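## Task

Pull the blue notebook out from beneath the desk and set it fully inside the tote. At the end the tote must stand upright, every other item must still be in its own tote, and the utility cart and coffee table must both be upright, otherwise the task fails. The robot must not topple or finish leaning. Anything that stays in place only because the robot holds it does not count.

## Robot and tools

Robot: a Hello Robot Stretch 4 with one arm. It has an omni-wheel base, a lift that slides up a mast, a telescoping arm that reaches forward, a three-joint wrist (yaw, pitch, roll) and a two-finger gripper. It stands about 1.6 m tall, and the base rim lies within 0.23 m of the base origin. Cameras: head_camera, head_left_camera, head_right_camera (all on the head) and wrist_camera (on the gripper). Loose objects may occasionally be nudged by something outside your control.

Frames: the base frame sits on the floor under the base centre, with x ahead, y to the left and z up. hand_pose is reported in this frame and marks a point between the open fingertips. Its printed value may be slightly wrong. The odometry frame is the base frame as it was when the scene began. Heading is in radians, left positive, between -3.142 and 3.142.

execute_actions(actions, cameras): actions is a list that holds one action object, or none. An empty list just returns the state and pictures. Each action may contain:
- base: one command only, always an offset from where the base last measured itself. translate_m drives straight, forward positive, -2 to 2 m. strafe_m slides sideways, left positive, -2 to 2 m. rotate_rad turns in place, counter-clockwise positive, -3.2 to 3.2 rad.
- joints: absolute targets, keyed by name. lift_m 0 to 1.2 m. arm_m 0 to 0.55 m (extension). wrist_yaw_rad -1.134 to 4.276 (0 points ahead, positive turns left, 3.14 is folded back, and above 3.4 the arm may block it). wrist_pitch_rad -1.117 to 4.259 (0 is level, 1.57 points down). wrist_roll_rad -1.117 to 4.259 (0 puts both fingers level; positive turns clockwise as seen from behind). gripper_m -0.038 to 0.141 m, the fingertip gap; values below 0 press the fingers together.
- pace: "slow", "default", "fast" or "max". The base reaches 0.1/0.3/0.4/0.6 m/s and 1/2/3/4 rad/s respectively. With lift_m above 0.2 these speeds are reduced, down to 0.3 m/s and 1 rad/s at full height.
- contact_limits: only {"arm_m": value}, from 0 (gentlest) to 0.75 (firmest), default 0.5. It sets how much force the arm may use before it stops.
- end_of_arm: "enable_torque", sent by itself, restarts any wrist or gripper motor that has shut off.
All motions in one action start at the same time. No action lasts more than 15 s. A joint target outside its range is clipped and the result says so. Any other bad value or unknown key rejects the whole call. Joints or a base you leave out may keep pushing toward earlier targets. cameras is a list of names or "all"; null or omitted gives all cameras, and [] gives none. A useful first move to unfold the wrist is lift_m 0.4 together with wrist_yaw_rad 0.

wait(seconds): 0 to 10 s. Commands nothing and returns the state and pictures. zoom_image(camera, region): gives a sharper crop of that camera's latest full image. region is [x0, y0, x1, y1] in pixels, at most 504 by 504. head_camera images are 420x560, the side head cameras 420x672, and wrist_camera 616x392. read_manual(section) returns only licence texts. finished_scene(scene) ends the current scene, given by its number, for good. The goal must already hold without the robot. If one call reports a stop, the later calls in that same reply are skipped.

Result lines: the "pictures" line gives the order of the images. base_status and joint_status report how each motion ended. "done" means it reached its target; for the base this only means the wheels turned, even if they slipped. "off_target" means it settled short and may still be pushing. "contact_stop_at_<key>" means it hit something, and that lift, arm or wheel then goes slack. "limit_stop_at_<name>" means a built-in limit stopped it. limit_stop_at_tilt means a lean over 6 degrees, and the drives ignore commands until it eases. limit_stop_at_own_body is a self-collision guard, likely when pitch is below -0.2 and roll is below -0.4 or above 4. "torque_fault" means a wrist or gripper motor has gone limp; send enable_torque. on_its_own lists what happened without a command, and its "held at" values are targets, not positions. lidar_m gives 12 distances in 30-degree sectors, the first straight ahead and then counter-clockwise (4th left, 7th rear, 10th right). "-" means nothing seen or nearer than 0.25 m. The lidar sees table tops but can miss glass and thin legs. wrist_depth_mm is a 7x7 grid of depths from 100 to 2000 mm, starting at the top left. base_odometry counts wheel turns. If turned_by_wheels and turned_by_imu differ by more than about 0.1, the base slipped or bumped something. base_tilt is given in degrees, positive forward and right. motor_effort is in percent, with the peak in brackets; a rest effort out of its normal range means the joint is loaded or pushing. For wheels, positive turns the base right.

Gripping: command a gripper_m smaller than the object's width. Squeezing harder draws the object toward the wrist, and opening pushes it back out. A grip shows only as a change in gripper effort, not in position or status. If the fingertips snag on a surface, raise the lift.

Avoid: turning or driving with more than 1 kg held while arm_m is above 0.2, especially at fast paces. Avoid pulling or pushing hard with the gripper raised, and knocking over the tote, cart or table. Drops, slams and hard shoves reduce quality.

Each tool is called after "Emit:" by a JSON object that holds its "name" and its "arguments", one argument or row to a line.

## Session

Emit:
{"name": "execute_actions", "arguments": {
  "actions": []
}}

Scene clock: 0.00 s.
base_odometry: x=+0.000 y=+0.000 heading=+0.000 (m, m, rad; odometry frame)
turned_by_wheels: +0.000 (rad since the last result)
turned_by_imu: +0.000 (rad since the last result)
base_tilt: forward=+0.1 right=+0.0 (deg)
lidar_m: 1.72 1.66 1.54 1.14 1.09 1.17 0.99 0.98 1.29 2.51 2.09 2.78
base_status: not commanded
joint_positions: lift_m=+0.178 arm_m=+0.001 wrist_yaw_rad=+3.230 wrist_pitch_rad=+0.013 wrist_roll_rad=-0.020 gripper_m=+0.057
joint_status: not commanded
motor_effort: lift_m=+18 arm_m=-1 wrist_yaw_rad=-1 wrist_pitch_rad=-6 wrist_roll_rad=+2 gripper_m=-3 wheel_0=+0 wheel_1=+1 wheel_2=+0 (%)
hand_pose: x=-0.1235 y=+0.0615 z=+0.3528 quat_wxyz=(-0.044, -0.006, -0.010, +0.999) (m; base frame)
wrist_depth_mm: - - 138 1921 - - 1983 / - - 135 1863 - - 1921 / - - 127 211 - - 1863 / - 108 135 279 - - 1863 / 180 141 1708 1863 - - 1863 / 191 1499 1205 1397 216 1576 1537 / 190 946 854 904 854 960 1008
pictures: head_camera, head_left_camera, head_right_camera, wrist_camera
Images, in order (width x height): head_camera 420x560, head_left_camera 420x672, head_right_camera 420x672, wrist_camera 616x392.

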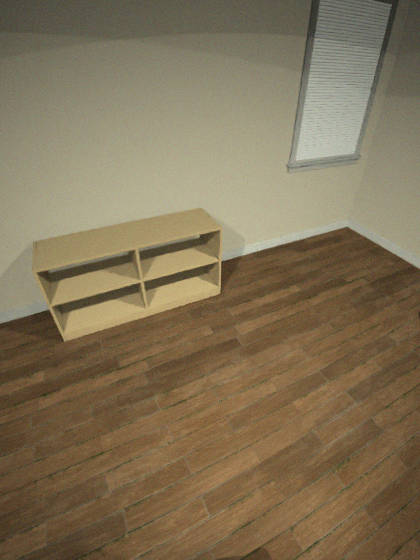

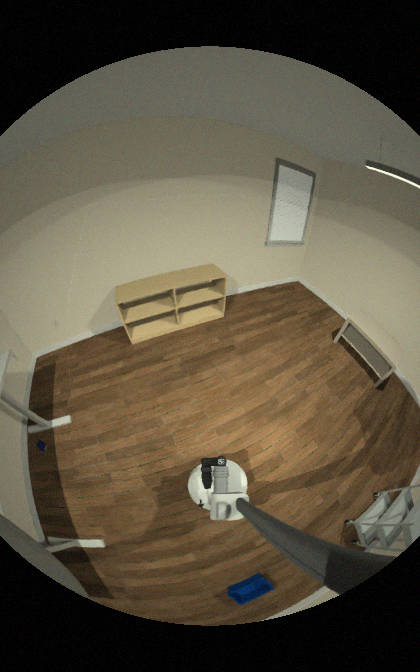

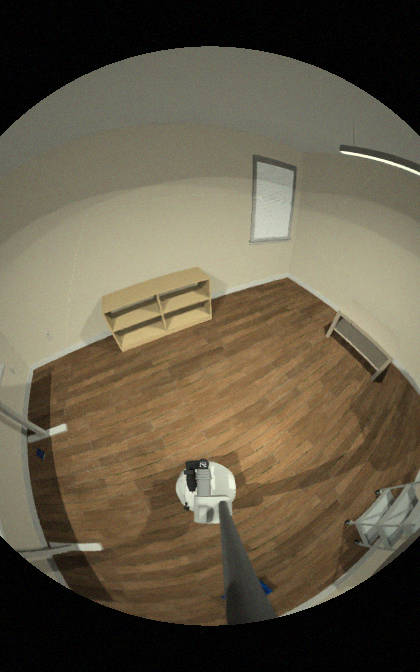

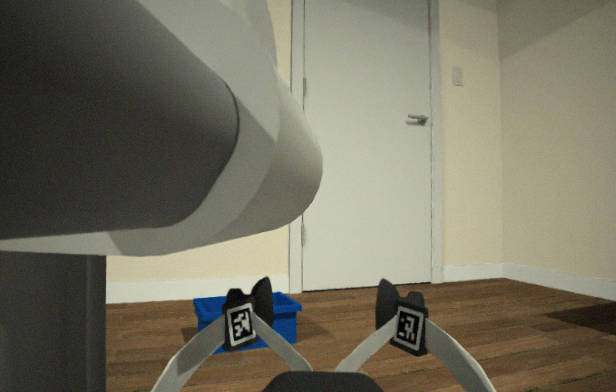

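Emit:
{"name": "execute_actions", "arguments": {
  "actions": [
    {"base":{"rotate_rad":1.4},"joints":{"lift_m":0.4,"wrist_yaw_rad":0}}
  ]
}}

Scene clock: 4.77 s.
base_odometry: x=+0.000 y=+0.000 heading=+1.400 (m, m, rad; odometry frame)
turned_by_wheels: +1.400 (rad since the last result)
turned_by_imu: +1.414 (rad since the last result)
base_tilt: forward=+0.1 right=+0.0 (deg)
lidar_m: 1.20 1.08 1.09 1.80 0.97 1.27 1.42 2.10 2.13 1.79 1.64 1.70
base_status: done
joint_positions: lift_m=+0.400 arm_m=+0.001 wrist_yaw_rad=+0.000 wrist_pitch_rad=+0.013 wrist_roll_rad=-0.020 gripper_m=+0.057
joint_status: all done
motor_effort: lift_m=+20(19) arm_m=-1(1) wrist_yaw_rad=-1(8) wrist_pitch_rad=-8(8) wrist_roll_rad=+2(2) gripper_m=-7(4) wheel_0=+0(7) wheel_1=+1(6) wheel_2=+1(7) (%)
hand_pose: x=+0.4601 y=-0.0873 z=+0.5744 quat_wxyz=(+1.000, -0.010, +0.006, +0.000) (m; base frame)
wrist_depth_mm: 1397 1576 1863 - - - 1661 / 904 1078 1756 - - - 1661 / 1430 1537 1397 1499 - 1983 1661 / 1430 1576 1808 - - 1921 1618 / 1430 1618 1808 - - 1921 1661 / 1430 1618 1661 - 216 1863 1618 / 1397 1430 1308 1336 1281 1499 1464
pictures: head_camera, head_left_camera, head_right_camera, wrist_camera
camera_calibration (this result's frames):
wrist_camera: T_world_to_cam=[[0.0375502, -0.998952, 0.0261655, -0.112146], [0.022492, -0.0253325, -0.999426, 0.631994], [0.999042, 0.0381172, 0.0215172, -0.247113], [0, 0, 0, 1]] pos_world=[0.236872, -0.0865994, 0.639883]
Images, in order (width x height): head_camera 420x560, head_left_camera 420x672, head_right_camera 420x672, wrist_camera 616x392.

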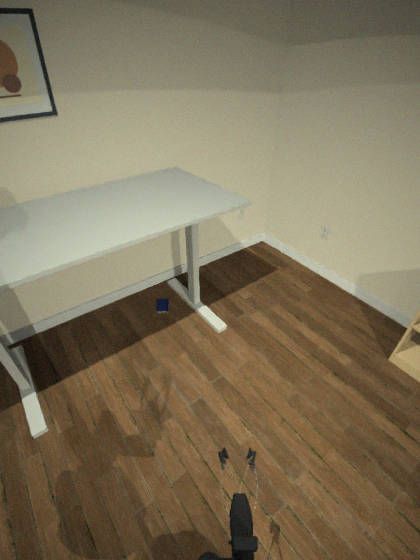

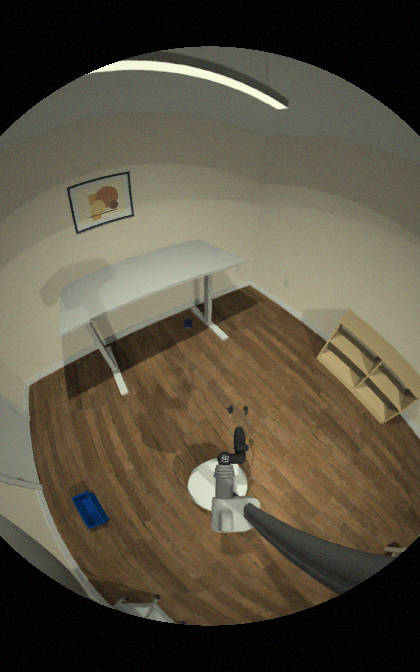

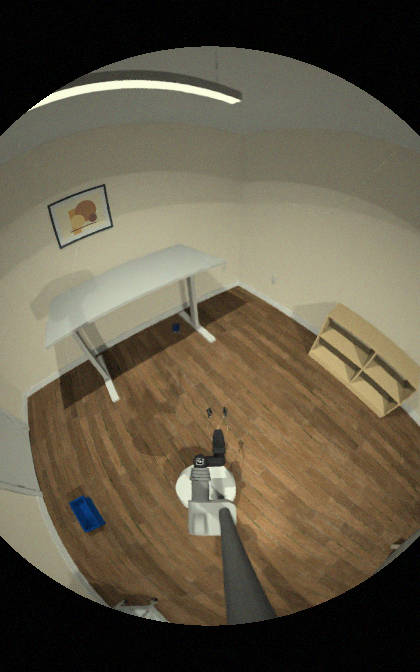

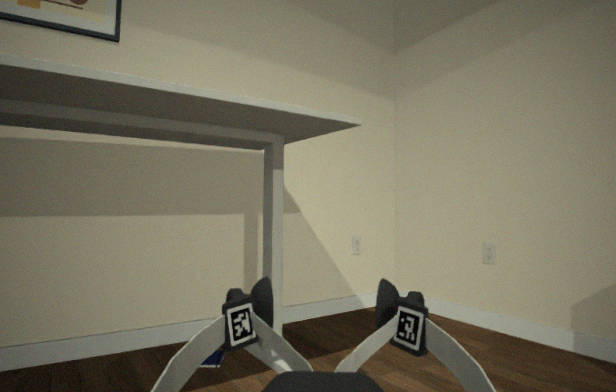

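Emit:
{"name": "execute_actions", "arguments": {
  "actions": [
    {"base":{"rotate_rad":0.275},"joints":{"lift_m":0.2,"wrist_pitch_rad":0.6,"gripper_m":0.14}}
  ],
  "cameras": []
}}

Emit:
{"name": "execute_actions", "arguments": {
  "actions": [
    {"base":{"translate_m":0.9},"pace":"fast"}
  ],
  "cameras": ["head_camera","wrist_camera"]
}}

Scene clock: 17.37 s.
base_odometry: x=+0.000 y=+0.000 heading=+1.675 (m, m, rad; odometry frame)
turned_by_wheels: +0.275 (rad since the last result)
turned_by_imu: +0.277 (rad since the last result)
base_tilt: forward=+0.1 right=+0.1 (deg)
lidar_m: 1.11 1.07 2.01 0.98 1.01 1.28 2.14 2.09 2.55 1.66 1.67 1.35
base_status: done
joint_positions: lift_m=+0.200 arm_m=+0.001 wrist_yaw_rad=+0.000 wrist_pitch_rad=+0.602 wrist_roll_rad=-0.020 gripper_m=+0.140
joint_status: all done
motor_effort: lift_m=+15(15) arm_m=-1(1) wrist_yaw_rad=-2(1) wrist_pitch_rad=-6(6) wrist_roll_rad=+2(3) gripper_m=+1(2) wheel_0=-2(4) wheel_1=-1(5) wheel_2=-1(6) (%)
hand_pose: x=+0.4095 y=-0.0874 z=+0.2151 quat_wxyz=(+0.955, -0.009, +0.296, +0.003) (m; base frame)
wrist_depth_mm: 1336 1430 1537 1618 1708 1921 1863 / 1281 1430 1397 1397 1336 1366 1336 / 991 976 960 976 946 946 931 / 750 741 741 732 723 723 715 / 603 597 597 591 585 580 574 / 496 480 484 496 492 208 484 / 433 427 427 159 413 410 427
pictures: none
No camera images: the call's "cameras" was empty. Leave "cameras" out to get every camera's image.

Scene clock: 20.97 s.
base_odometry: x=-0.094 y=+0.895 heading=+1.675 (m, m, rad; odometry frame)
turned_by_wheels: +0.000 (rad since the last result)
turned_by_imu: +0.000 (rad since the last result)
base_tilt: forward=+0.0 right=+0.1 (deg)
lidar_m: 0.26 0.25 0.28 0.45 1.36 1.46 2.48 2.94 1.71 1.45 0.69 0.33
base_status: done
joint_positions: lift_m=+0.200 arm_m=+0.001 wrist_yaw_rad=+0.000 wrist_pitch_rad=+0.602 wrist_roll_rad=-0.020 gripper_m=+0.140
joint_status: not commanded
motor_effort: lift_m=+15(15) arm_m=-1(1) wrist_yaw_rad=+0(2) wrist_pitch_rad=-7(5) wrist_roll_rad=+2(3) gripper_m=-3(1) wheel_0=+0(6) wheel_1=+0(4) wheel_2=+0(12) (%)
hand_pose: x=+0.4094 y=-0.0874 z=+0.2151 quat_wxyz=(+0.955, -0.009, +0.296, +0.003) (m; base frame)
wrist_depth_mm: 683 732 778 842 878 549 1060 / 723 778 831 904 976 564 1118 / 768 831 878 917 917 615 931 / 750 741 732 732 723 640 715 / 603 603 597 591 591 564 525 / 500 480 480 496 492 208 469 / 433 424 430 159 410 410 424
pictures: head_camera, wrist_camera
camera_calibration (this result's frames):
wrist_camera: T_world_to_cam=[[0.0455003, -0.998964, 0.00106874, -0.0987917], [-0.536707, -0.025348, -0.843388, 0.469445], [0.842541, 0.0378008, -0.537304, -0.00450329], [0, 0, 0, 1]] pos_world=[0.260244, -0.0866196, 0.39361]
Images, in order (width x height): head_camera 420x560, wrist_camera 616x392.

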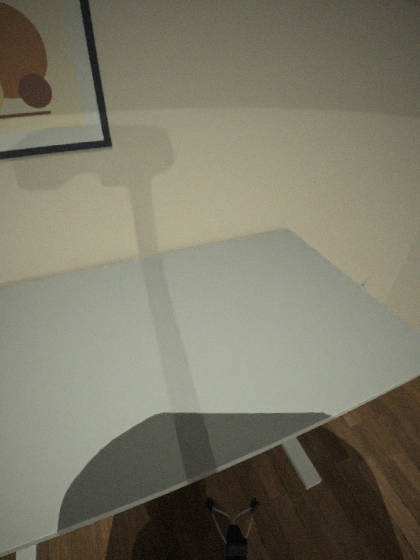

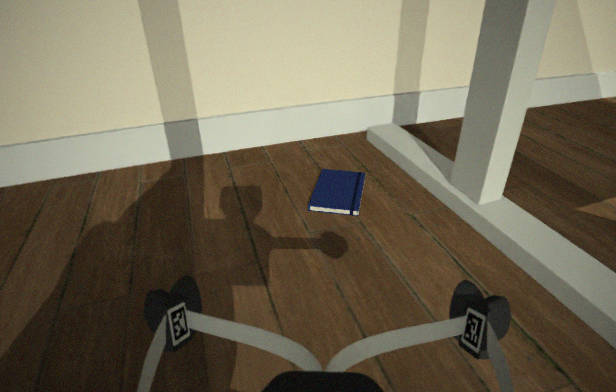

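Emit:
{"name": "execute_actions", "arguments": {
  "actions": [
    {"base":{"translate_m":0.15},"joints":{"arm_m":0.4,"wrist_pitch_rad":1.2,"lift_m":0.19}}
  ],
  "cameras": ["wrist_camera"]
}}

Scene clock: 27.63 s.
base_odometry: x=-0.109 y=+1.044 heading=+1.675 (m, m, rad; odometry frame)
turned_by_wheels: +0.000 (rad since the last result)
turned_by_imu: -0.001 (rad since the last result)
base_tilt: forward=+0.1 right=+0.0 (deg)
lidar_m: 0.25 0.25 0.25 0.25 2.01 1.56 2.61 3.07 1.61 1.45 0.30 0.25
base_status: done
joint_positions: lift_m=+0.190 arm_m=+0.399 wrist_yaw_rad=+0.000 wrist_pitch_rad=+1.201 wrist_roll_rad=-0.020 gripper_m=+0.140
joint_status: all done
motor_effort: lift_m=+15(16) arm_m=+5(5) wrist_yaw_rad=-1(1) wrist_pitch_rad=-3(6) wrist_roll_rad=+2(2) gripper_m=+1(1) wheel_0=+0(5) wheel_1=+0(7) wheel_2=+1(12) (%)
hand_pose: x=+0.6744 y=-0.0874 z=+0.0995 quat_wxyz=(+0.825, -0.008, +0.565, +0.006) (m; base frame)
wrist_depth_mm: 349 377 410 433 436 389 430 / 394 415 415 413 407 366 377 / 397 392 387 384 379 366 334 / 370 366 362 353 343 351 317 / 347 343 340 329 325 330 324 / 325 319 315 310 306 208 307 / 307 304 301 159 293 291 293
pictures: wrist_camera
camera_calibration (this result's frames):
wrist_camera: T_world_to_cam=[[0.0383203, -0.998959, -0.0247551, -0.1033], [-0.918757, -0.02548, -0.394001, 0.727061], [0.39296, 0.0378421, -0.918777, 0.0513054], [0, 0, 0, 1]] pos_world=[0.65179, -0.0866088, 0.331044]
Images, in order (width x height): wrist_camera 616x392.

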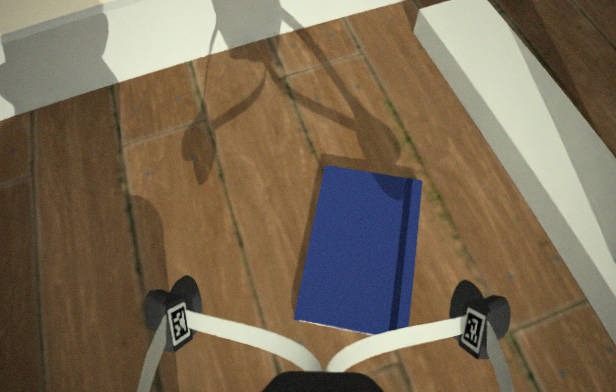

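Emit:
{"name": "execute_actions", "arguments": {
  "actions": [
    {"base":{"strafe_m":-0.018},"joints":{"arm_m":0.47,"wrist_yaw_rad":-0.15,"lift_m":0.15}}
  ],
  "cameras": ["wrist_camera"]
}}

Emit:
{"name": "execute_actions", "arguments": {
  "actions": [
    {"joints":{"lift_m":0.113},"pace":"slow"}
  ],
  "cameras": ["wrist_camera"]
}}

Scene clock: 31.70 s.
base_odometry: x=-0.091 y=+1.046 heading=+1.675 (m, m, rad; odometry frame)
turned_by_wheels: +0.000 (rad since the last result)
turned_by_imu: -0.001 (rad since the last result)
base_tilt: forward=+0.1 right=+0.0 (deg)
lidar_m: 0.25 0.25 0.25 0.25 2.02 1.54 2.66 3.07 1.62 1.44 0.34 0.25
base_status: done
joint_positions: lift_m=+0.150 arm_m=+0.469 wrist_yaw_rad=-0.150 wrist_pitch_rad=+1.201 wrist_roll_rad=-0.020 gripper_m=+0.140
joint_status: all done
motor_effort: lift_m=+14(11) arm_m=+5(6) wrist_yaw_rad=-1(5) wrist_pitch_rad=-2(5) wrist_roll_rad=+3(1) gripper_m=+0(1) wheel_0=+0(8) wheel_1=+0(7) wheel_2=+0(0) (%)
hand_pose: x=+0.7301 y=-0.1020 z=+0.0595 quat_wxyz=(+0.823, +0.034, +0.564, -0.056) (m; base frame)
wrist_depth_mm: 290 322 364 387 345 370 377 / 324 362 368 362 349 314 353 / 345 343 340 336 334 294 290 / 325 322 319 315 312 300 270 / 303 301 298 283 289 290 265 / 285 281 265 267 271 209 270 / 270 267 263 159 254 256 257
pictures: wrist_camera
camera_calibration (this result's frames):
wrist_camera: T_world_to_cam=[[-0.111349, -0.993473, -0.0247553, -0.0111866], [-0.912292, 0.112065, -0.39391, 0.771425], [0.394113, -0.0212774, -0.918816, -0.013664], [0, 0, 0, 1]] pos_world=[0.707904, -0.0978543, 0.29104]
Images, in order (width x height): wrist_camera 616x392.

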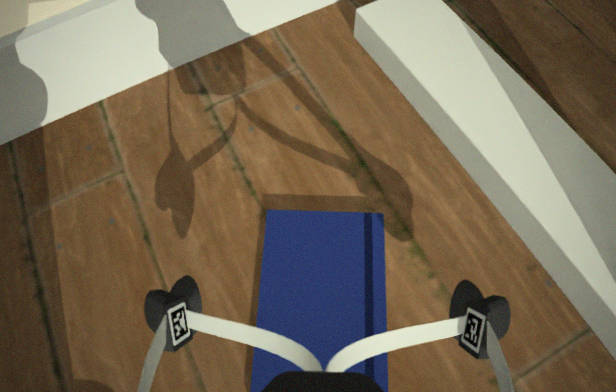

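Scene clock: 32.83 s.
base_odometry: x=-0.091 y=+1.046 heading=+1.675 (m, m, rad; odometry frame)
turned_by_wheels: +0.000 (rad since the last result)
turned_by_imu: +0.000 (rad since the last result)
base_tilt: forward=+0.2 right=+0.1 (deg)
lidar_m: 0.25 0.25 0.25 0.25 2.04 1.53 2.67 3.06 1.60 1.46 0.29 0.25
base_status: not commanded
joint_positions: lift_m=+0.113 arm_m=+0.469 wrist_yaw_rad=-0.150 wrist_pitch_rad=+1.201 wrist_roll_rad=-0.020 gripper_m=+0.140
joint_status: all done
motor_effort: lift_m=+14(13) arm_m=+5(5) wrist_yaw_rad=-1(2) wrist_pitch_rad=-4(3) wrist_roll_rad=+2(2) gripper_m=-1(0) wheel_0=-1(0) wheel_1=-1(0) wheel_2=+0(1) (%)
hand_pose: x=+0.7301 y=-0.1020 z=+0.0225 quat_wxyz=(+0.823, +0.034, +0.564, -0.056) (m; base frame)
wrist_depth_mm: 289 322 343 343 309 287 330 / 319 325 320 317 310 271 265 / 303 301 297 294 291 277 247 / 283 279 277 260 270 268 239 / 265 263 260 246 250 253 248 / 249 245 230 231 236 209 237 / 236 234 229 159 216 224 224
pictures: wrist_camera
camera_calibration (this result's frames):
wrist_camera: T_world_to_cam=[[-0.111349, -0.993473, -0.0247553, -0.0121021], [-0.912292, 0.112065, -0.39391, 0.756859], [0.394113, -0.0212773, -0.918815, -0.0476432], [0, 0, 0, 1]] pos_world=[0.707905, -0.0978543, 0.254059]
Images, in order (width x height): wrist_camera 616x392.

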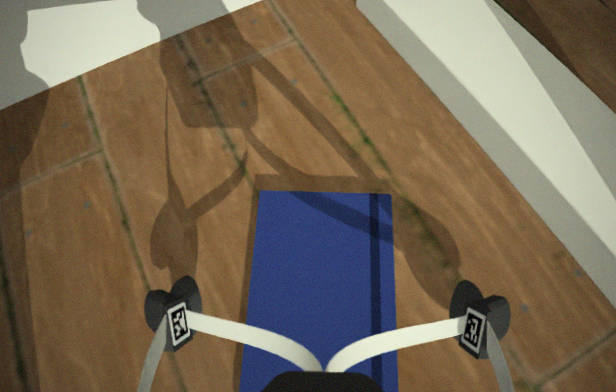

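Emit:
{"name": "execute_actions", "arguments": {
  "actions": [
    {"joints":{"lift_m":0.102},"pace":"slow"}
  ],
  "cameras": []
}}

Emit:
{"name": "execute_actions", "arguments": {
  "actions": [
    {"joints":{"gripper_m":0.04}}
  ],
  "cameras": ["wrist_camera"]
}}

Emit:
{"name": "execute_actions", "arguments": {
  "actions": [
    {"joints":{"lift_m":0.2},"pace":"slow"}
  ],
  "cameras": ["wrist_camera"]
}}

Scene clock: 37.10 s.
base_odometry: x=-0.091 y=+1.046 heading=+1.675 (m, m, rad; odometry frame)
turned_by_wheels: +0.000 (rad since the last result)
turned_by_imu: +0.000 (rad since the last result)
base_tilt: forward=+0.0 right=-0.1 (deg)
lidar_m: 0.25 0.25 0.25 0.25 2.03 1.54 2.62 3.08 1.60 1.44 0.33 0.25
base_status: not commanded
joint_positions: lift_m=+0.103 arm_m=+0.469 wrist_yaw_rad=-0.151 wrist_pitch_rad=+1.201 wrist_roll_rad=-0.020 gripper_m=+0.140
joint_status: all done
motor_effort: lift_m=+10(14) arm_m=+5(5) wrist_yaw_rad=+3(3) wrist_pitch_rad=-4(3) wrist_roll_rad=+2(2) gripper_m=+0(3) wheel_0=+0(0) wheel_1=+0(0) wheel_2=+0(0) (%)
hand_pose: x=+0.7299 y=-0.1021 z=+0.0118 quat_wxyz=(+0.823, +0.034, +0.564, -0.057) (m; base frame)
wrist_depth_mm: 289 322 336 334 309 278 317 / 312 315 312 309 301 262 256 / 296 291 289 285 283 272 238 / 273 272 270 253 263 260 238 / 256 254 251 237 243 245 242 / 241 236 223 224 226 208 230 / 229 225 222 158 211 216 218
pictures: none
No camera images: the call's "cameras" was empty. Leave "cameras" out to get every camera's image.

Scene clock: 39.10 s.
base_odometry: x=-0.091 y=+1.046 heading=+1.675 (m, m, rad; odometry frame)
turned_by_wheels: +0.000 (rad since the last result)
turned_by_imu: +0.000 (rad since the last result)
base_tilt: forward=+0.2 right=+0.0 (deg)
lidar_m: 0.25 0.25 0.25 0.25 2.04 1.54 2.66 3.07 1.59 1.47 0.35 0.25
base_status: not commanded
joint_positions: lift_m=+0.102 arm_m=+0.469 wrist_yaw_rad=-0.148 wrist_pitch_rad=+1.192 wrist_roll_rad=-0.020 gripper_m=+0.041
joint_status: all done
motor_effort: lift_m=+12(12) arm_m=+4(5) wrist_yaw_rad=-6(5) wrist_pitch_rad=+20(30) wrist_roll_rad=+1(3) gripper_m=-29(26) wheel_0=+0(0) wheel_1=+0(1) wheel_2=+0(0) (%)
hand_pose: x=+0.7327 y=-0.1022 z=+0.0126 quat_wxyz=(+0.826, +0.033, +0.561, -0.056) (m; base frame)
wrist_depth_mm: 286 319 338 338 306 282 325 / 314 319 314 309 303 265 259 / 297 294 289 289 285 273 241 / 277 273 271 268 266 262 236 / 258 256 253 237 242 247 244 / 242 239 211 225 217 232 230 / 228 224 219 213 212 172 218
pictures: wrist_camera
camera_calibration (this result's frames):
wrist_camera: T_world_to_cam=[[-0.109771, -0.993657, -0.024435, -0.0134387], [-0.909151, 0.110311, -0.401591, 0.753004], [0.401739, -0.0218679, -0.915493, -0.0634835], [0, 0, 0, 1]] pos_world=[0.708623, -0.0978062, 0.243953]
Images, in order (width x height): wrist_camera 616x392.

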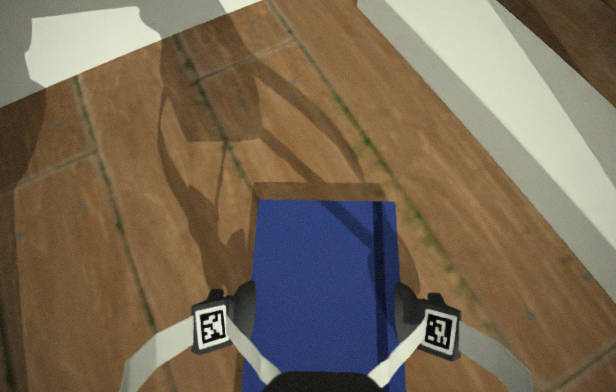

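Scene clock: 40.80 s.
base_odometry: x=-0.091 y=+1.046 heading=+1.675 (m, m, rad; odometry frame)
turned_by_wheels: +0.000 (rad since the last result)
turned_by_imu: +0.000 (rad since the last result)
base_tilt: forward=+0.2 right=+0.1 (deg)
lidar_m: 0.25 0.25 0.25 0.25 2.05 1.55 2.62 3.07 1.59 1.45 0.35 0.25
base_status: not commanded
joint_positions: lift_m=+0.200 arm_m=+0.469 wrist_yaw_rad=-0.150 wrist_pitch_rad=+1.201 wrist_roll_rad=-0.020 gripper_m=+0.041
joint_status: all done
motor_effort: lift_m=+21(20) arm_m=+4(4) wrist_yaw_rad=+0(4) wrist_pitch_rad=-4(22) wrist_roll_rad=+2(2) gripper_m=-29(24) wheel_0=+0(0) wheel_1=+0(0) wheel_2=+0(0) (%)
hand_pose: x=+0.7303 y=-0.1020 z=+0.1089 quat_wxyz=(+0.823, +0.034, +0.564, -0.056) (m; base frame)
wrist_depth_mm: 301 334 364 418 442 449 439 / 329 368 415 424 382 407 413 / 375 399 399 397 384 345 382 / 379 377 370 368 366 329 322 / 355 351 347 239 246 334 301 / 332 330 211 224 219 319 293 / 315 309 303 213 213 175 298
pictures: wrist_camera
camera_calibration (this result's frames):
wrist_camera: T_world_to_cam=[[-0.111264, -0.993482, -0.0247668, -0.00998012], [-0.912419, 0.111999, -0.393634, 0.791154], [0.393842, -0.0211996, -0.918934, 0.0319296], [0, 0, 0, 1]] pos_world=[0.708179, -0.0978463, 0.340519]
Images, in order (width x height): wrist_camera 616x392.

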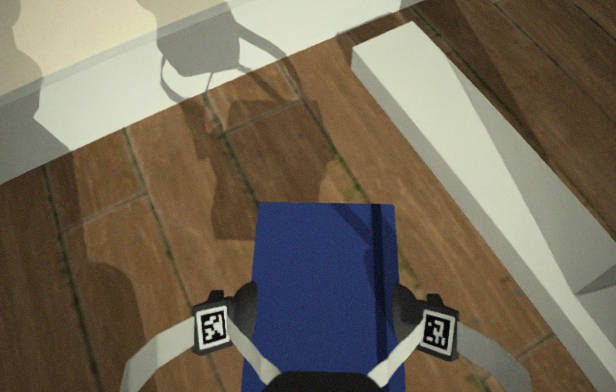

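Emit:
{"name": "execute_actions", "arguments": {
  "actions": [
    {"base":{"translate_m":-0.75},"joints":{"arm_m":0.05}}
  ],
  "cameras": []
}}

Emit:
{"name": "execute_actions", "arguments": {
  "actions": [
    {"base":{"rotate_rad":1.85},"joints":{"lift_m":0.4,"wrist_yaw_rad":0},"pace":"slow"}
  ]
}}

Scene clock: 48.27 s.
base_odometry: x=-0.013 y=+0.300 heading=+1.675 (m, m, rad; odometry frame)
turned_by_wheels: +0.000 (rad since the last result)
turned_by_imu: -0.002 (rad since the last result)
base_tilt: forward=+0.2 right=+0.0 (deg)
lidar_m: 0.81 0.81 0.88 1.77 1.05 1.56 2.40 2.37 1.89 1.55 1.53 1.02
base_status: done
joint_positions: lift_m=+0.200 arm_m=+0.051 wrist_yaw_rad=-0.150 wrist_pitch_rad=+1.201 wrist_roll_rad=-0.020 gripper_m=+0.041
joint_status: all done
motor_effort: lift_m=+20(21) arm_m=-5(6) wrist_yaw_rad=-2(1) wrist_pitch_rad=-5(4) wrist_roll_rad=+2(2) gripper_m=-27(27) wheel_0=+1(3) wheel_1=+0(4) wheel_2=-2(11) (%)
hand_pose: x=+0.3117 y=-0.1020 z=+0.1090 quat_wxyz=(+0.823, +0.034, +0.564, -0.056) (m; base frame)
wrist_depth_mm: 477 469 466 462 455 449 442 / 442 436 430 427 421 415 415 / 410 404 402 397 392 389 384 / 382 379 373 370 366 364 362 / 357 355 349 240 246 342 338 / 336 334 211 225 219 320 320 / 317 310 304 212 213 175 303
pictures: none
No camera images: the call's "cameras" was empty. Leave "cameras" out to get every camera's image.

Scene clock: 51.40 s.
base_odometry: x=-0.013 y=+0.300 heading=-2.759 (m, m, rad; odometry frame)
turned_by_wheels: +1.850 (rad since the last result)
turned_by_imu: +1.869 (rad since the last result)
base_tilt: forward=+0.2 right=-0.1 (deg)
lidar_m: 1.05 1.59 1.55 2.38 2.43 1.66 1.53 2.00 0.88 0.80 0.81 1.86
base_status: done
joint_positions: lift_m=+0.400 arm_m=+0.051 wrist_yaw_rad=+0.000 wrist_pitch_rad=+1.201 wrist_roll_rad=-0.020 gripper_m=+0.041
joint_status: all done
motor_effort: lift_m=+21(25) arm_m=-5(5) wrist_yaw_rad=+0(2) wrist_pitch_rad=-4(4) wrist_roll_rad=+2(2) gripper_m=-26(21) wheel_0=-2(3) wheel_1=+0(6) wheel_2=-1(0) (%)
hand_pose: x=+0.3260 y=-0.0874 z=+0.3089 quat_wxyz=(+0.825, -0.008, +0.565, +0.006) (m; base frame)
wrist_depth_mm: 759 750 741 723 715 715 699 / 699 691 683 668 661 661 654 / 647 640 634 627 621 609 615 / 603 603 591 585 580 574 569 / 564 559 554 240 245 539 535 / 535 521 211 225 219 508 500 / 504 492 480 213 213 175 477
pictures: head_camera, head_left_camera, head_right_camera, wrist_camera
camera_calibration (this result's frames):
wrist_camera: T_world_to_cam=[[0.0381125, -0.998966, -0.0247734, -0.0847137], [-0.91897, -0.0253017, -0.393515, 0.489444], [0.392481, 0.0377639, -0.918985, 0.380854], [0, 0, 0, 1]] pos_world=[0.303535, -0.0866248, 0.540503]
Images, in order (width x height): head_camera 420x560, head_left_camera 420x672, head_right_camera 420x672, wrist_camera 616x392.

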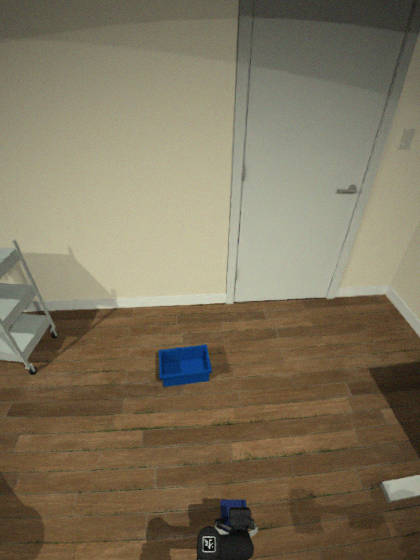

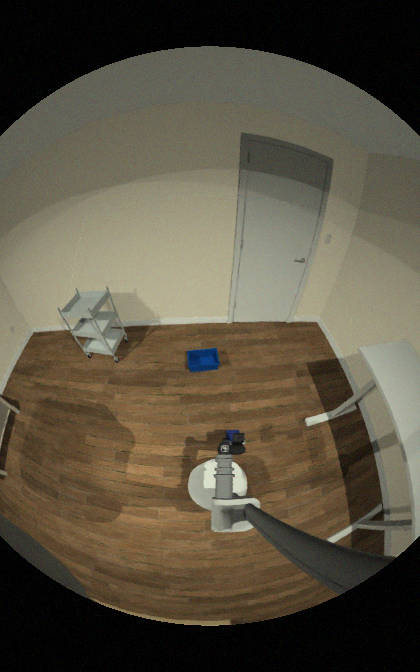

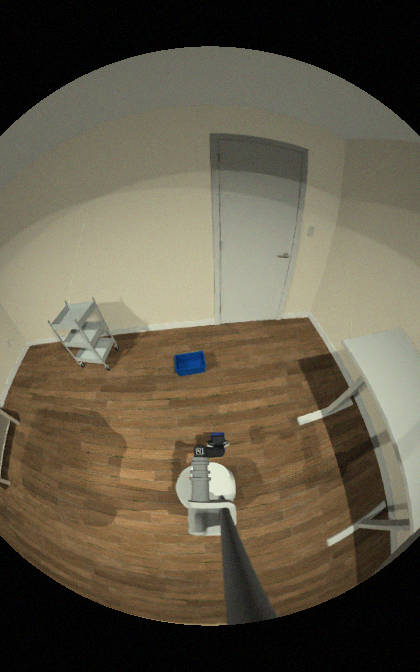

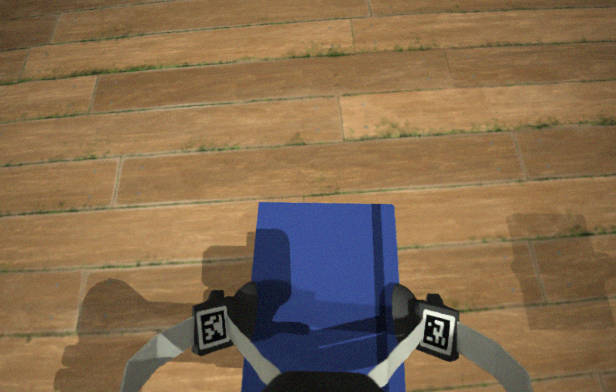

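Emit:
{"name": "execute_actions", "arguments": {
  "actions": [
    {"base":{"strafe_m":0.26}}
  ],
  "cameras": []
}}

Emit:
{"name": "execute_actions", "arguments": {
  "actions": [
    {"base":{"translate_m":0.5},"joints":{"arm_m":0.3}}
  ],
  "cameras": ["head_camera","wrist_camera"]
}}

Scene clock: 56.90 s.
base_odometry: x=+0.084 y=+0.059 heading=-2.759 (m, m, rad; odometry frame)
turned_by_wheels: +0.000 (rad since the last result)
turned_by_imu: +0.000 (rad since the last result)
base_tilt: forward=+0.1 right=+0.0 (deg)
lidar_m: 1.05 1.36 1.60 2.13 2.17 1.68 1.57 2.03 1.17 1.05 1.09 1.87
base_status: done
joint_positions: lift_m=+0.400 arm_m=+0.051 wrist_yaw_rad=+0.000 wrist_pitch_rad=+1.201 wrist_roll_rad=-0.020 gripper_m=+0.041
joint_status: not commanded
motor_effort: lift_m=+20(21) arm_m=-5(5) wrist_yaw_rad=+1(2) wrist_pitch_rad=-4(6) wrist_roll_rad=+3(2) gripper_m=-26(25) wheel_0=+1(8) wheel_1=-2(12) wheel_2=-1(3) (%)
hand_pose: x=+0.3260 y=-0.0874 z=+0.3090 quat_wxyz=(+0.825, -0.008, +0.565, +0.006) (m; base frame)
wrist_depth_mm: 759 750 732 723 723 715 699 / 699 691 683 676 668 661 654 / 654 640 634 627 621 615 603 / 597 597 591 580 585 574 569 / 564 559 554 241 246 539 535 / 535 530 211 225 219 512 504 / 504 492 484 212 213 175 477
pictures: none
No camera images: the call's "cameras" was empty. Leave "cameras" out to get every camera's image.

Scene clock: 60.03 s.
base_odometry: x=-0.380 y=-0.128 heading=-2.759 (m, m, rad; odometry frame)
turned_by_wheels: +0.000 (rad since the last result)
turned_by_imu: +0.000 (rad since the last result)
base_tilt: forward=+0.1 right=+0.0 (deg)
lidar_m: 0.49 1.18 1.00 2.17 2.23 2.21 2.05 1.63 1.08 1.01 1.87 0.60
base_status: done
joint_positions: lift_m=+0.400 arm_m=+0.299 wrist_yaw_rad=+0.000 wrist_pitch_rad=+1.201 wrist_roll_rad=-0.020 gripper_m=+0.041
joint_status: all done
motor_effort: lift_m=+20(20) arm_m=+5(5) wrist_yaw_rad=-2(0) wrist_pitch_rad=-4(7) wrist_roll_rad=+3(2) gripper_m=-25(28) wheel_0=+0(6) wheel_1=-1(6) wheel_2=+1(5) (%)
hand_pose: x=+0.5742 y=-0.0874 z=+0.3090 quat_wxyz=(+0.825, -0.008, +0.565, +0.006) (m; base frame)
wrist_depth_mm: 750 741 741 723 715 707 699 / 699 691 683 668 661 654 654 / 640 634 627 621 621 615 609 / 597 597 585 459 477 574 569 / 564 554 539 240 246 530 535 / 535 525 211 226 219 480 504 / 500 492 384 212 213 175 477
pictures: head_camera, wrist_camera
camera_calibration (this result's frames):
wrist_camera: T_world_to_cam=[[0.0382869, -0.99896, -0.0247733, -0.0942549], [-0.918965, -0.0254621, -0.393517, 0.717583], [0.392476, 0.0378323, -0.918984, 0.283485], [0, 0, 0, 1]] pos_world=[0.551781, -0.0866106, 0.540564]
Images, in order (width x height): head_camera 420x560, wrist_camera 616x392.

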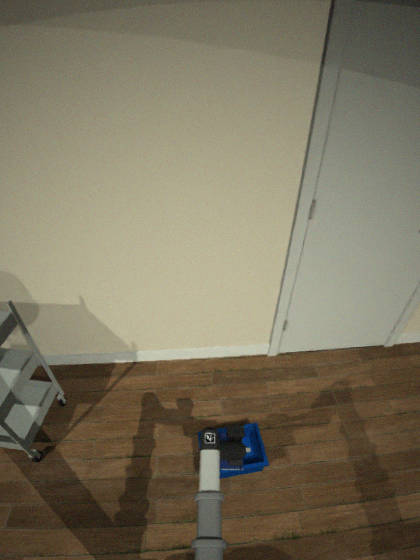

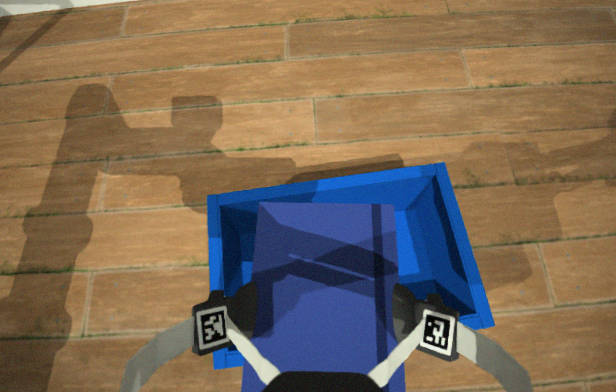

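Emit:
{"name": "execute_actions", "arguments": {
  "actions": [
    {"base":{"strafe_m":-0.044},"joints":{"arm_m":0.365,"wrist_yaw_rad":0.18,"lift_m":0.27}}
  ],
  "cameras": ["head_camera","wrist_camera"]
}}

Scene clock: 66.83 s.
base_odometry: x=-0.397 y=-0.087 heading=-2.759 (m, m, rad; odometry frame)
turned_by_wheels: +0.000 (rad since the last result)
turned_by_imu: -0.001 (rad since the last result)
base_tilt: forward=+0.1 right=+0.1 (deg)
lidar_m: 0.54 1.23 1.05 2.22 2.28 2.22 2.04 1.64 1.07 0.97 1.84 0.59
base_status: done
joint_positions: lift_m=+0.270 arm_m=+0.364 wrist_yaw_rad=+0.180 wrist_pitch_rad=+1.201 wrist_roll_rad=-0.020 gripper_m=+0.041
joint_status: all done
motor_effort: lift_m=+15(21) arm_m=+5(5) wrist_yaw_rad=+1(1) wrist_pitch_rad=-5(5) wrist_roll_rad=+2(2) gripper_m=-25(25) wheel_0=+0(7) wheel_1=+0(6) wheel_2=+0(0) (%)
hand_pose: x=+0.6532 y=-0.0674 z=+0.1794 quat_wxyz=(+0.821, -0.059, +0.562, +0.080) (m; base frame)
wrist_depth_mm: 574 569 564 554 544 539 535 / 530 525 521 512 504 500 496 / 492 488 480 477 469 466 462 / 459 455 340 315 317 433 433 / 427 415 399 240 246 342 404 / 402 334 211 225 219 296 382 / 384 274 364 213 213 175 364
pictures: head_camera, wrist_camera
camera_calibration (this result's frames):
wrist_camera: T_world_to_cam=[[0.216364, -0.975998, -0.0247722, -0.195221], [-0.899584, -0.189436, -0.393526, 0.715927], [0.379388, 0.10743, -0.91898, 0.145912], [0, 0, 0, 1]] pos_world=[0.630918, -0.0705879, 0.41099]
Images, in order (width x height): head_camera 420x560, wrist_camera 616x392.

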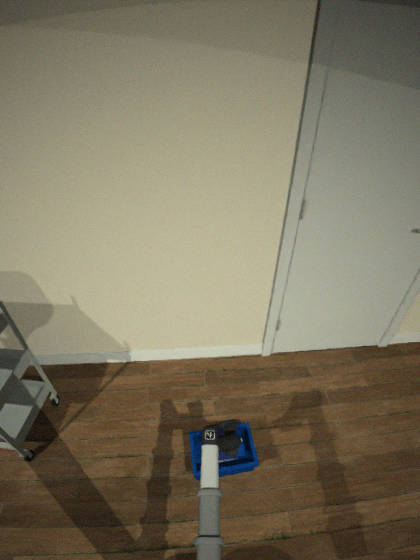

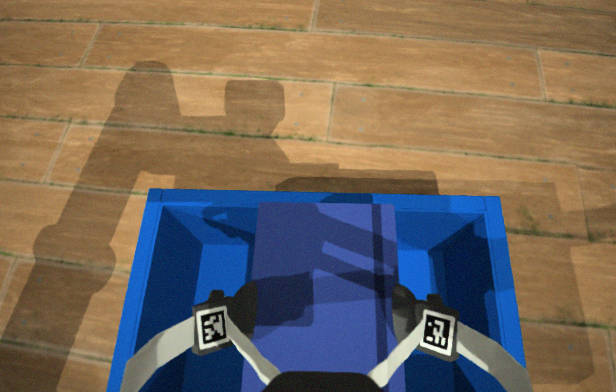

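Emit:
{"name": "execute_actions", "arguments": {
  "actions": [
    {"joints":{"lift_m":0.13},"pace":"slow"}
  ],
  "cameras": ["wrist_camera"]
}}

Emit:
{"name": "execute_actions", "arguments": {
  "actions": [
    {"joints":{"gripper_m":0.13}}
  ],
  "cameras": []
}}

Emit:
{"name": "execute_actions", "arguments": {
  "actions": [
    {"joints":{"lift_m":0.4,"wrist_pitch_rad":1.45}}
  ],
  "cameras": ["wrist_camera"]
}}

Scene clock: 73.13 s.
base_odometry: x=-0.397 y=-0.087 heading=-2.759 (m, m, rad; odometry frame)
turned_by_wheels: +0.000 (rad since the last result)
turned_by_imu: -0.001 (rad since the last result)
base_tilt: forward=+0.1 right=+0.0 (deg)
lidar_m: 0.55 1.25 1.05 2.24 2.28 2.21 2.06 1.62 1.07 0.97 1.83 0.60
base_status: not commanded
joint_positions: lift_m=+0.130 arm_m=+0.364 wrist_yaw_rad=+0.180 wrist_pitch_rad=+1.201 wrist_roll_rad=-0.020 gripper_m=+0.041
joint_status: all done
motor_effort: lift_m=+15(10) arm_m=+5(5) wrist_yaw_rad=-2(1) wrist_pitch_rad=-4(5) wrist_roll_rad=+3(2) gripper_m=-29(26) wheel_0=+0(0) wheel_1=+0(0) wheel_2=-1(1) (%)
hand_pose: x=+0.6532 y=-0.0674 z=+0.0394 quat_wxyz=(+0.821, -0.059, +0.562, +0.080) (m; base frame)
wrist_depth_mm: 379 373 368 364 359 355 353 / 345 192 190 186 185 183 327 / 187 220 216 212 208 204 200 / 185 262 285 254 262 258 213 / 185 267 274 240 246 264 212 / 186 254 212 225 219 249 209 / 185 236 238 212 213 175 206
pictures: wrist_camera
camera_calibration (this result's frames):
wrist_camera: T_world_to_cam=[[0.216365, -0.975998, -0.0247722, -0.198689], [-0.899584, -0.189436, -0.393526, 0.66084], [0.379388, 0.10743, -0.91898, 0.0172643], [0, 0, 0, 1]] pos_world=[0.63092, -0.0705879, 0.271001]
Images, in order (width x height): wrist_camera 616x392.

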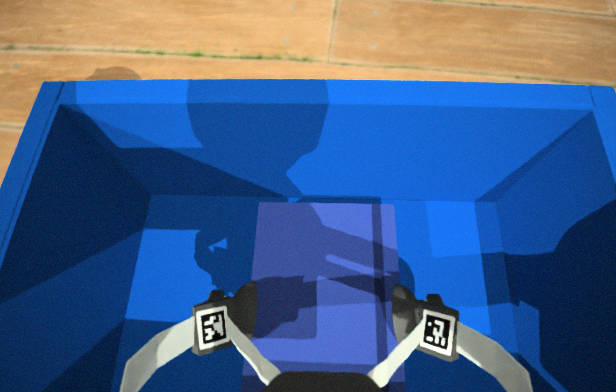

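Scene clock: 74.97 s.
base_odometry: x=-0.397 y=-0.087 heading=-2.759 (m, m, rad; odometry frame)
turned_by_wheels: +0.000 (rad since the last result)
turned_by_imu: +0.000 (rad since the last result)
base_tilt: forward=+0.1 right=+0.1 (deg)
lidar_m: 0.58 1.24 1.07 2.22 2.26 2.25 2.06 1.61 1.07 0.96 1.83 0.63
base_status: not commanded
joint_positions: lift_m=+0.130 arm_m=+0.364 wrist_yaw_rad=+0.180 wrist_pitch_rad=+1.201 wrist_roll_rad=-0.020 gripper_m=+0.130
joint_status: all done
motor_effort: lift_m=+15(15) arm_m=+5(5) wrist_yaw_rad=-1(0) wrist_pitch_rad=-1(3) wrist_roll_rad=+2(2) gripper_m=+3(23) wheel_0=+0(0) wheel_1=+0(1) wheel_2=+0(0) (%)
hand_pose: x=+0.6533 y=-0.0673 z=+0.0395 quat_wxyz=(+0.821, -0.059, +0.562, +0.080) (m; base frame)
wrist_depth_mm: 382 375 370 366 362 355 353 / 347 193 189 187 185 183 329 / 187 220 216 211 208 204 200 / 185 262 286 271 268 259 213 / 185 267 276 260 263 265 211 / 185 251 220 245 246 216 209 / 185 240 243 157 228 236 206
pictures: none
No camera images: the call's "cameras" was empty. Leave "cameras" out to get every camera's image.

Scene clock: 77.13 s.
base_odometry: x=-0.397 y=-0.087 heading=-2.759 (m, m, rad; odometry frame)
turned_by_wheels: +0.000 (rad since the last result)
turned_by_imu: +0.000 (rad since the last result)
base_tilt: forward=+0.2 right=+0.1 (deg)
lidar_m: 0.53 1.24 1.06 2.25 2.24 2.23 2.06 1.59 1.04 0.98 1.83 0.59
base_status: not commanded
joint_positions: lift_m=+0.400 arm_m=+0.364 wrist_yaw_rad=+0.180 wrist_pitch_rad=+1.450 wrist_roll_rad=-0.020 gripper_m=+0.130
joint_status: all done
motor_effort: lift_m=+20(19) arm_m=+5(5) wrist_yaw_rad=-2(3) wrist_pitch_rad=-1(0) wrist_roll_rad=+2(2) gripper_m=+1(0) wheel_0=+0(0) wheel_1=+1(1) wheel_2=+0(0) (%)
hand_pose: x=+0.5849 y=-0.0798 z=+0.2916 quat_wxyz=(+0.745, -0.067, +0.660, +0.074) (m; base frame)
wrist_depth_mm: 591 580 574 564 564 554 549 / 574 564 554 554 544 544 535 / 559 554 488 484 477 525 521 / 539 535 521 521 512 512 508 / 530 521 496 504 500 500 500 / 517 508 219 492 384 216 484 / 504 496 496 157 480 480 477
pictures: wrist_camera
camera_calibration (this result's frames):
wrist_camera: T_world_to_cam=[[0.209273, -0.977285, -0.0334333, -0.183236], [-0.967085, -0.201786, -0.15501, 0.66529], [0.144742, 0.0647722, -0.987347, 0.43001], [0, 0, 0, 1]] pos_world=[0.619498, -0.0726801, 0.52157]
Images, in order (width x height): wrist_camera 616x392.

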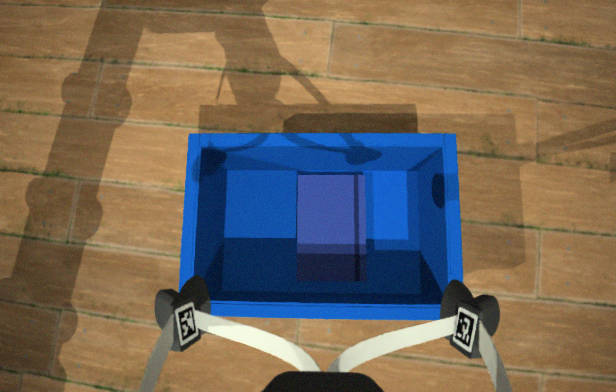

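Emit:
{"name": "finished_scene", "arguments": {
  "scene": 1
}}

The scene is finished: the task was done.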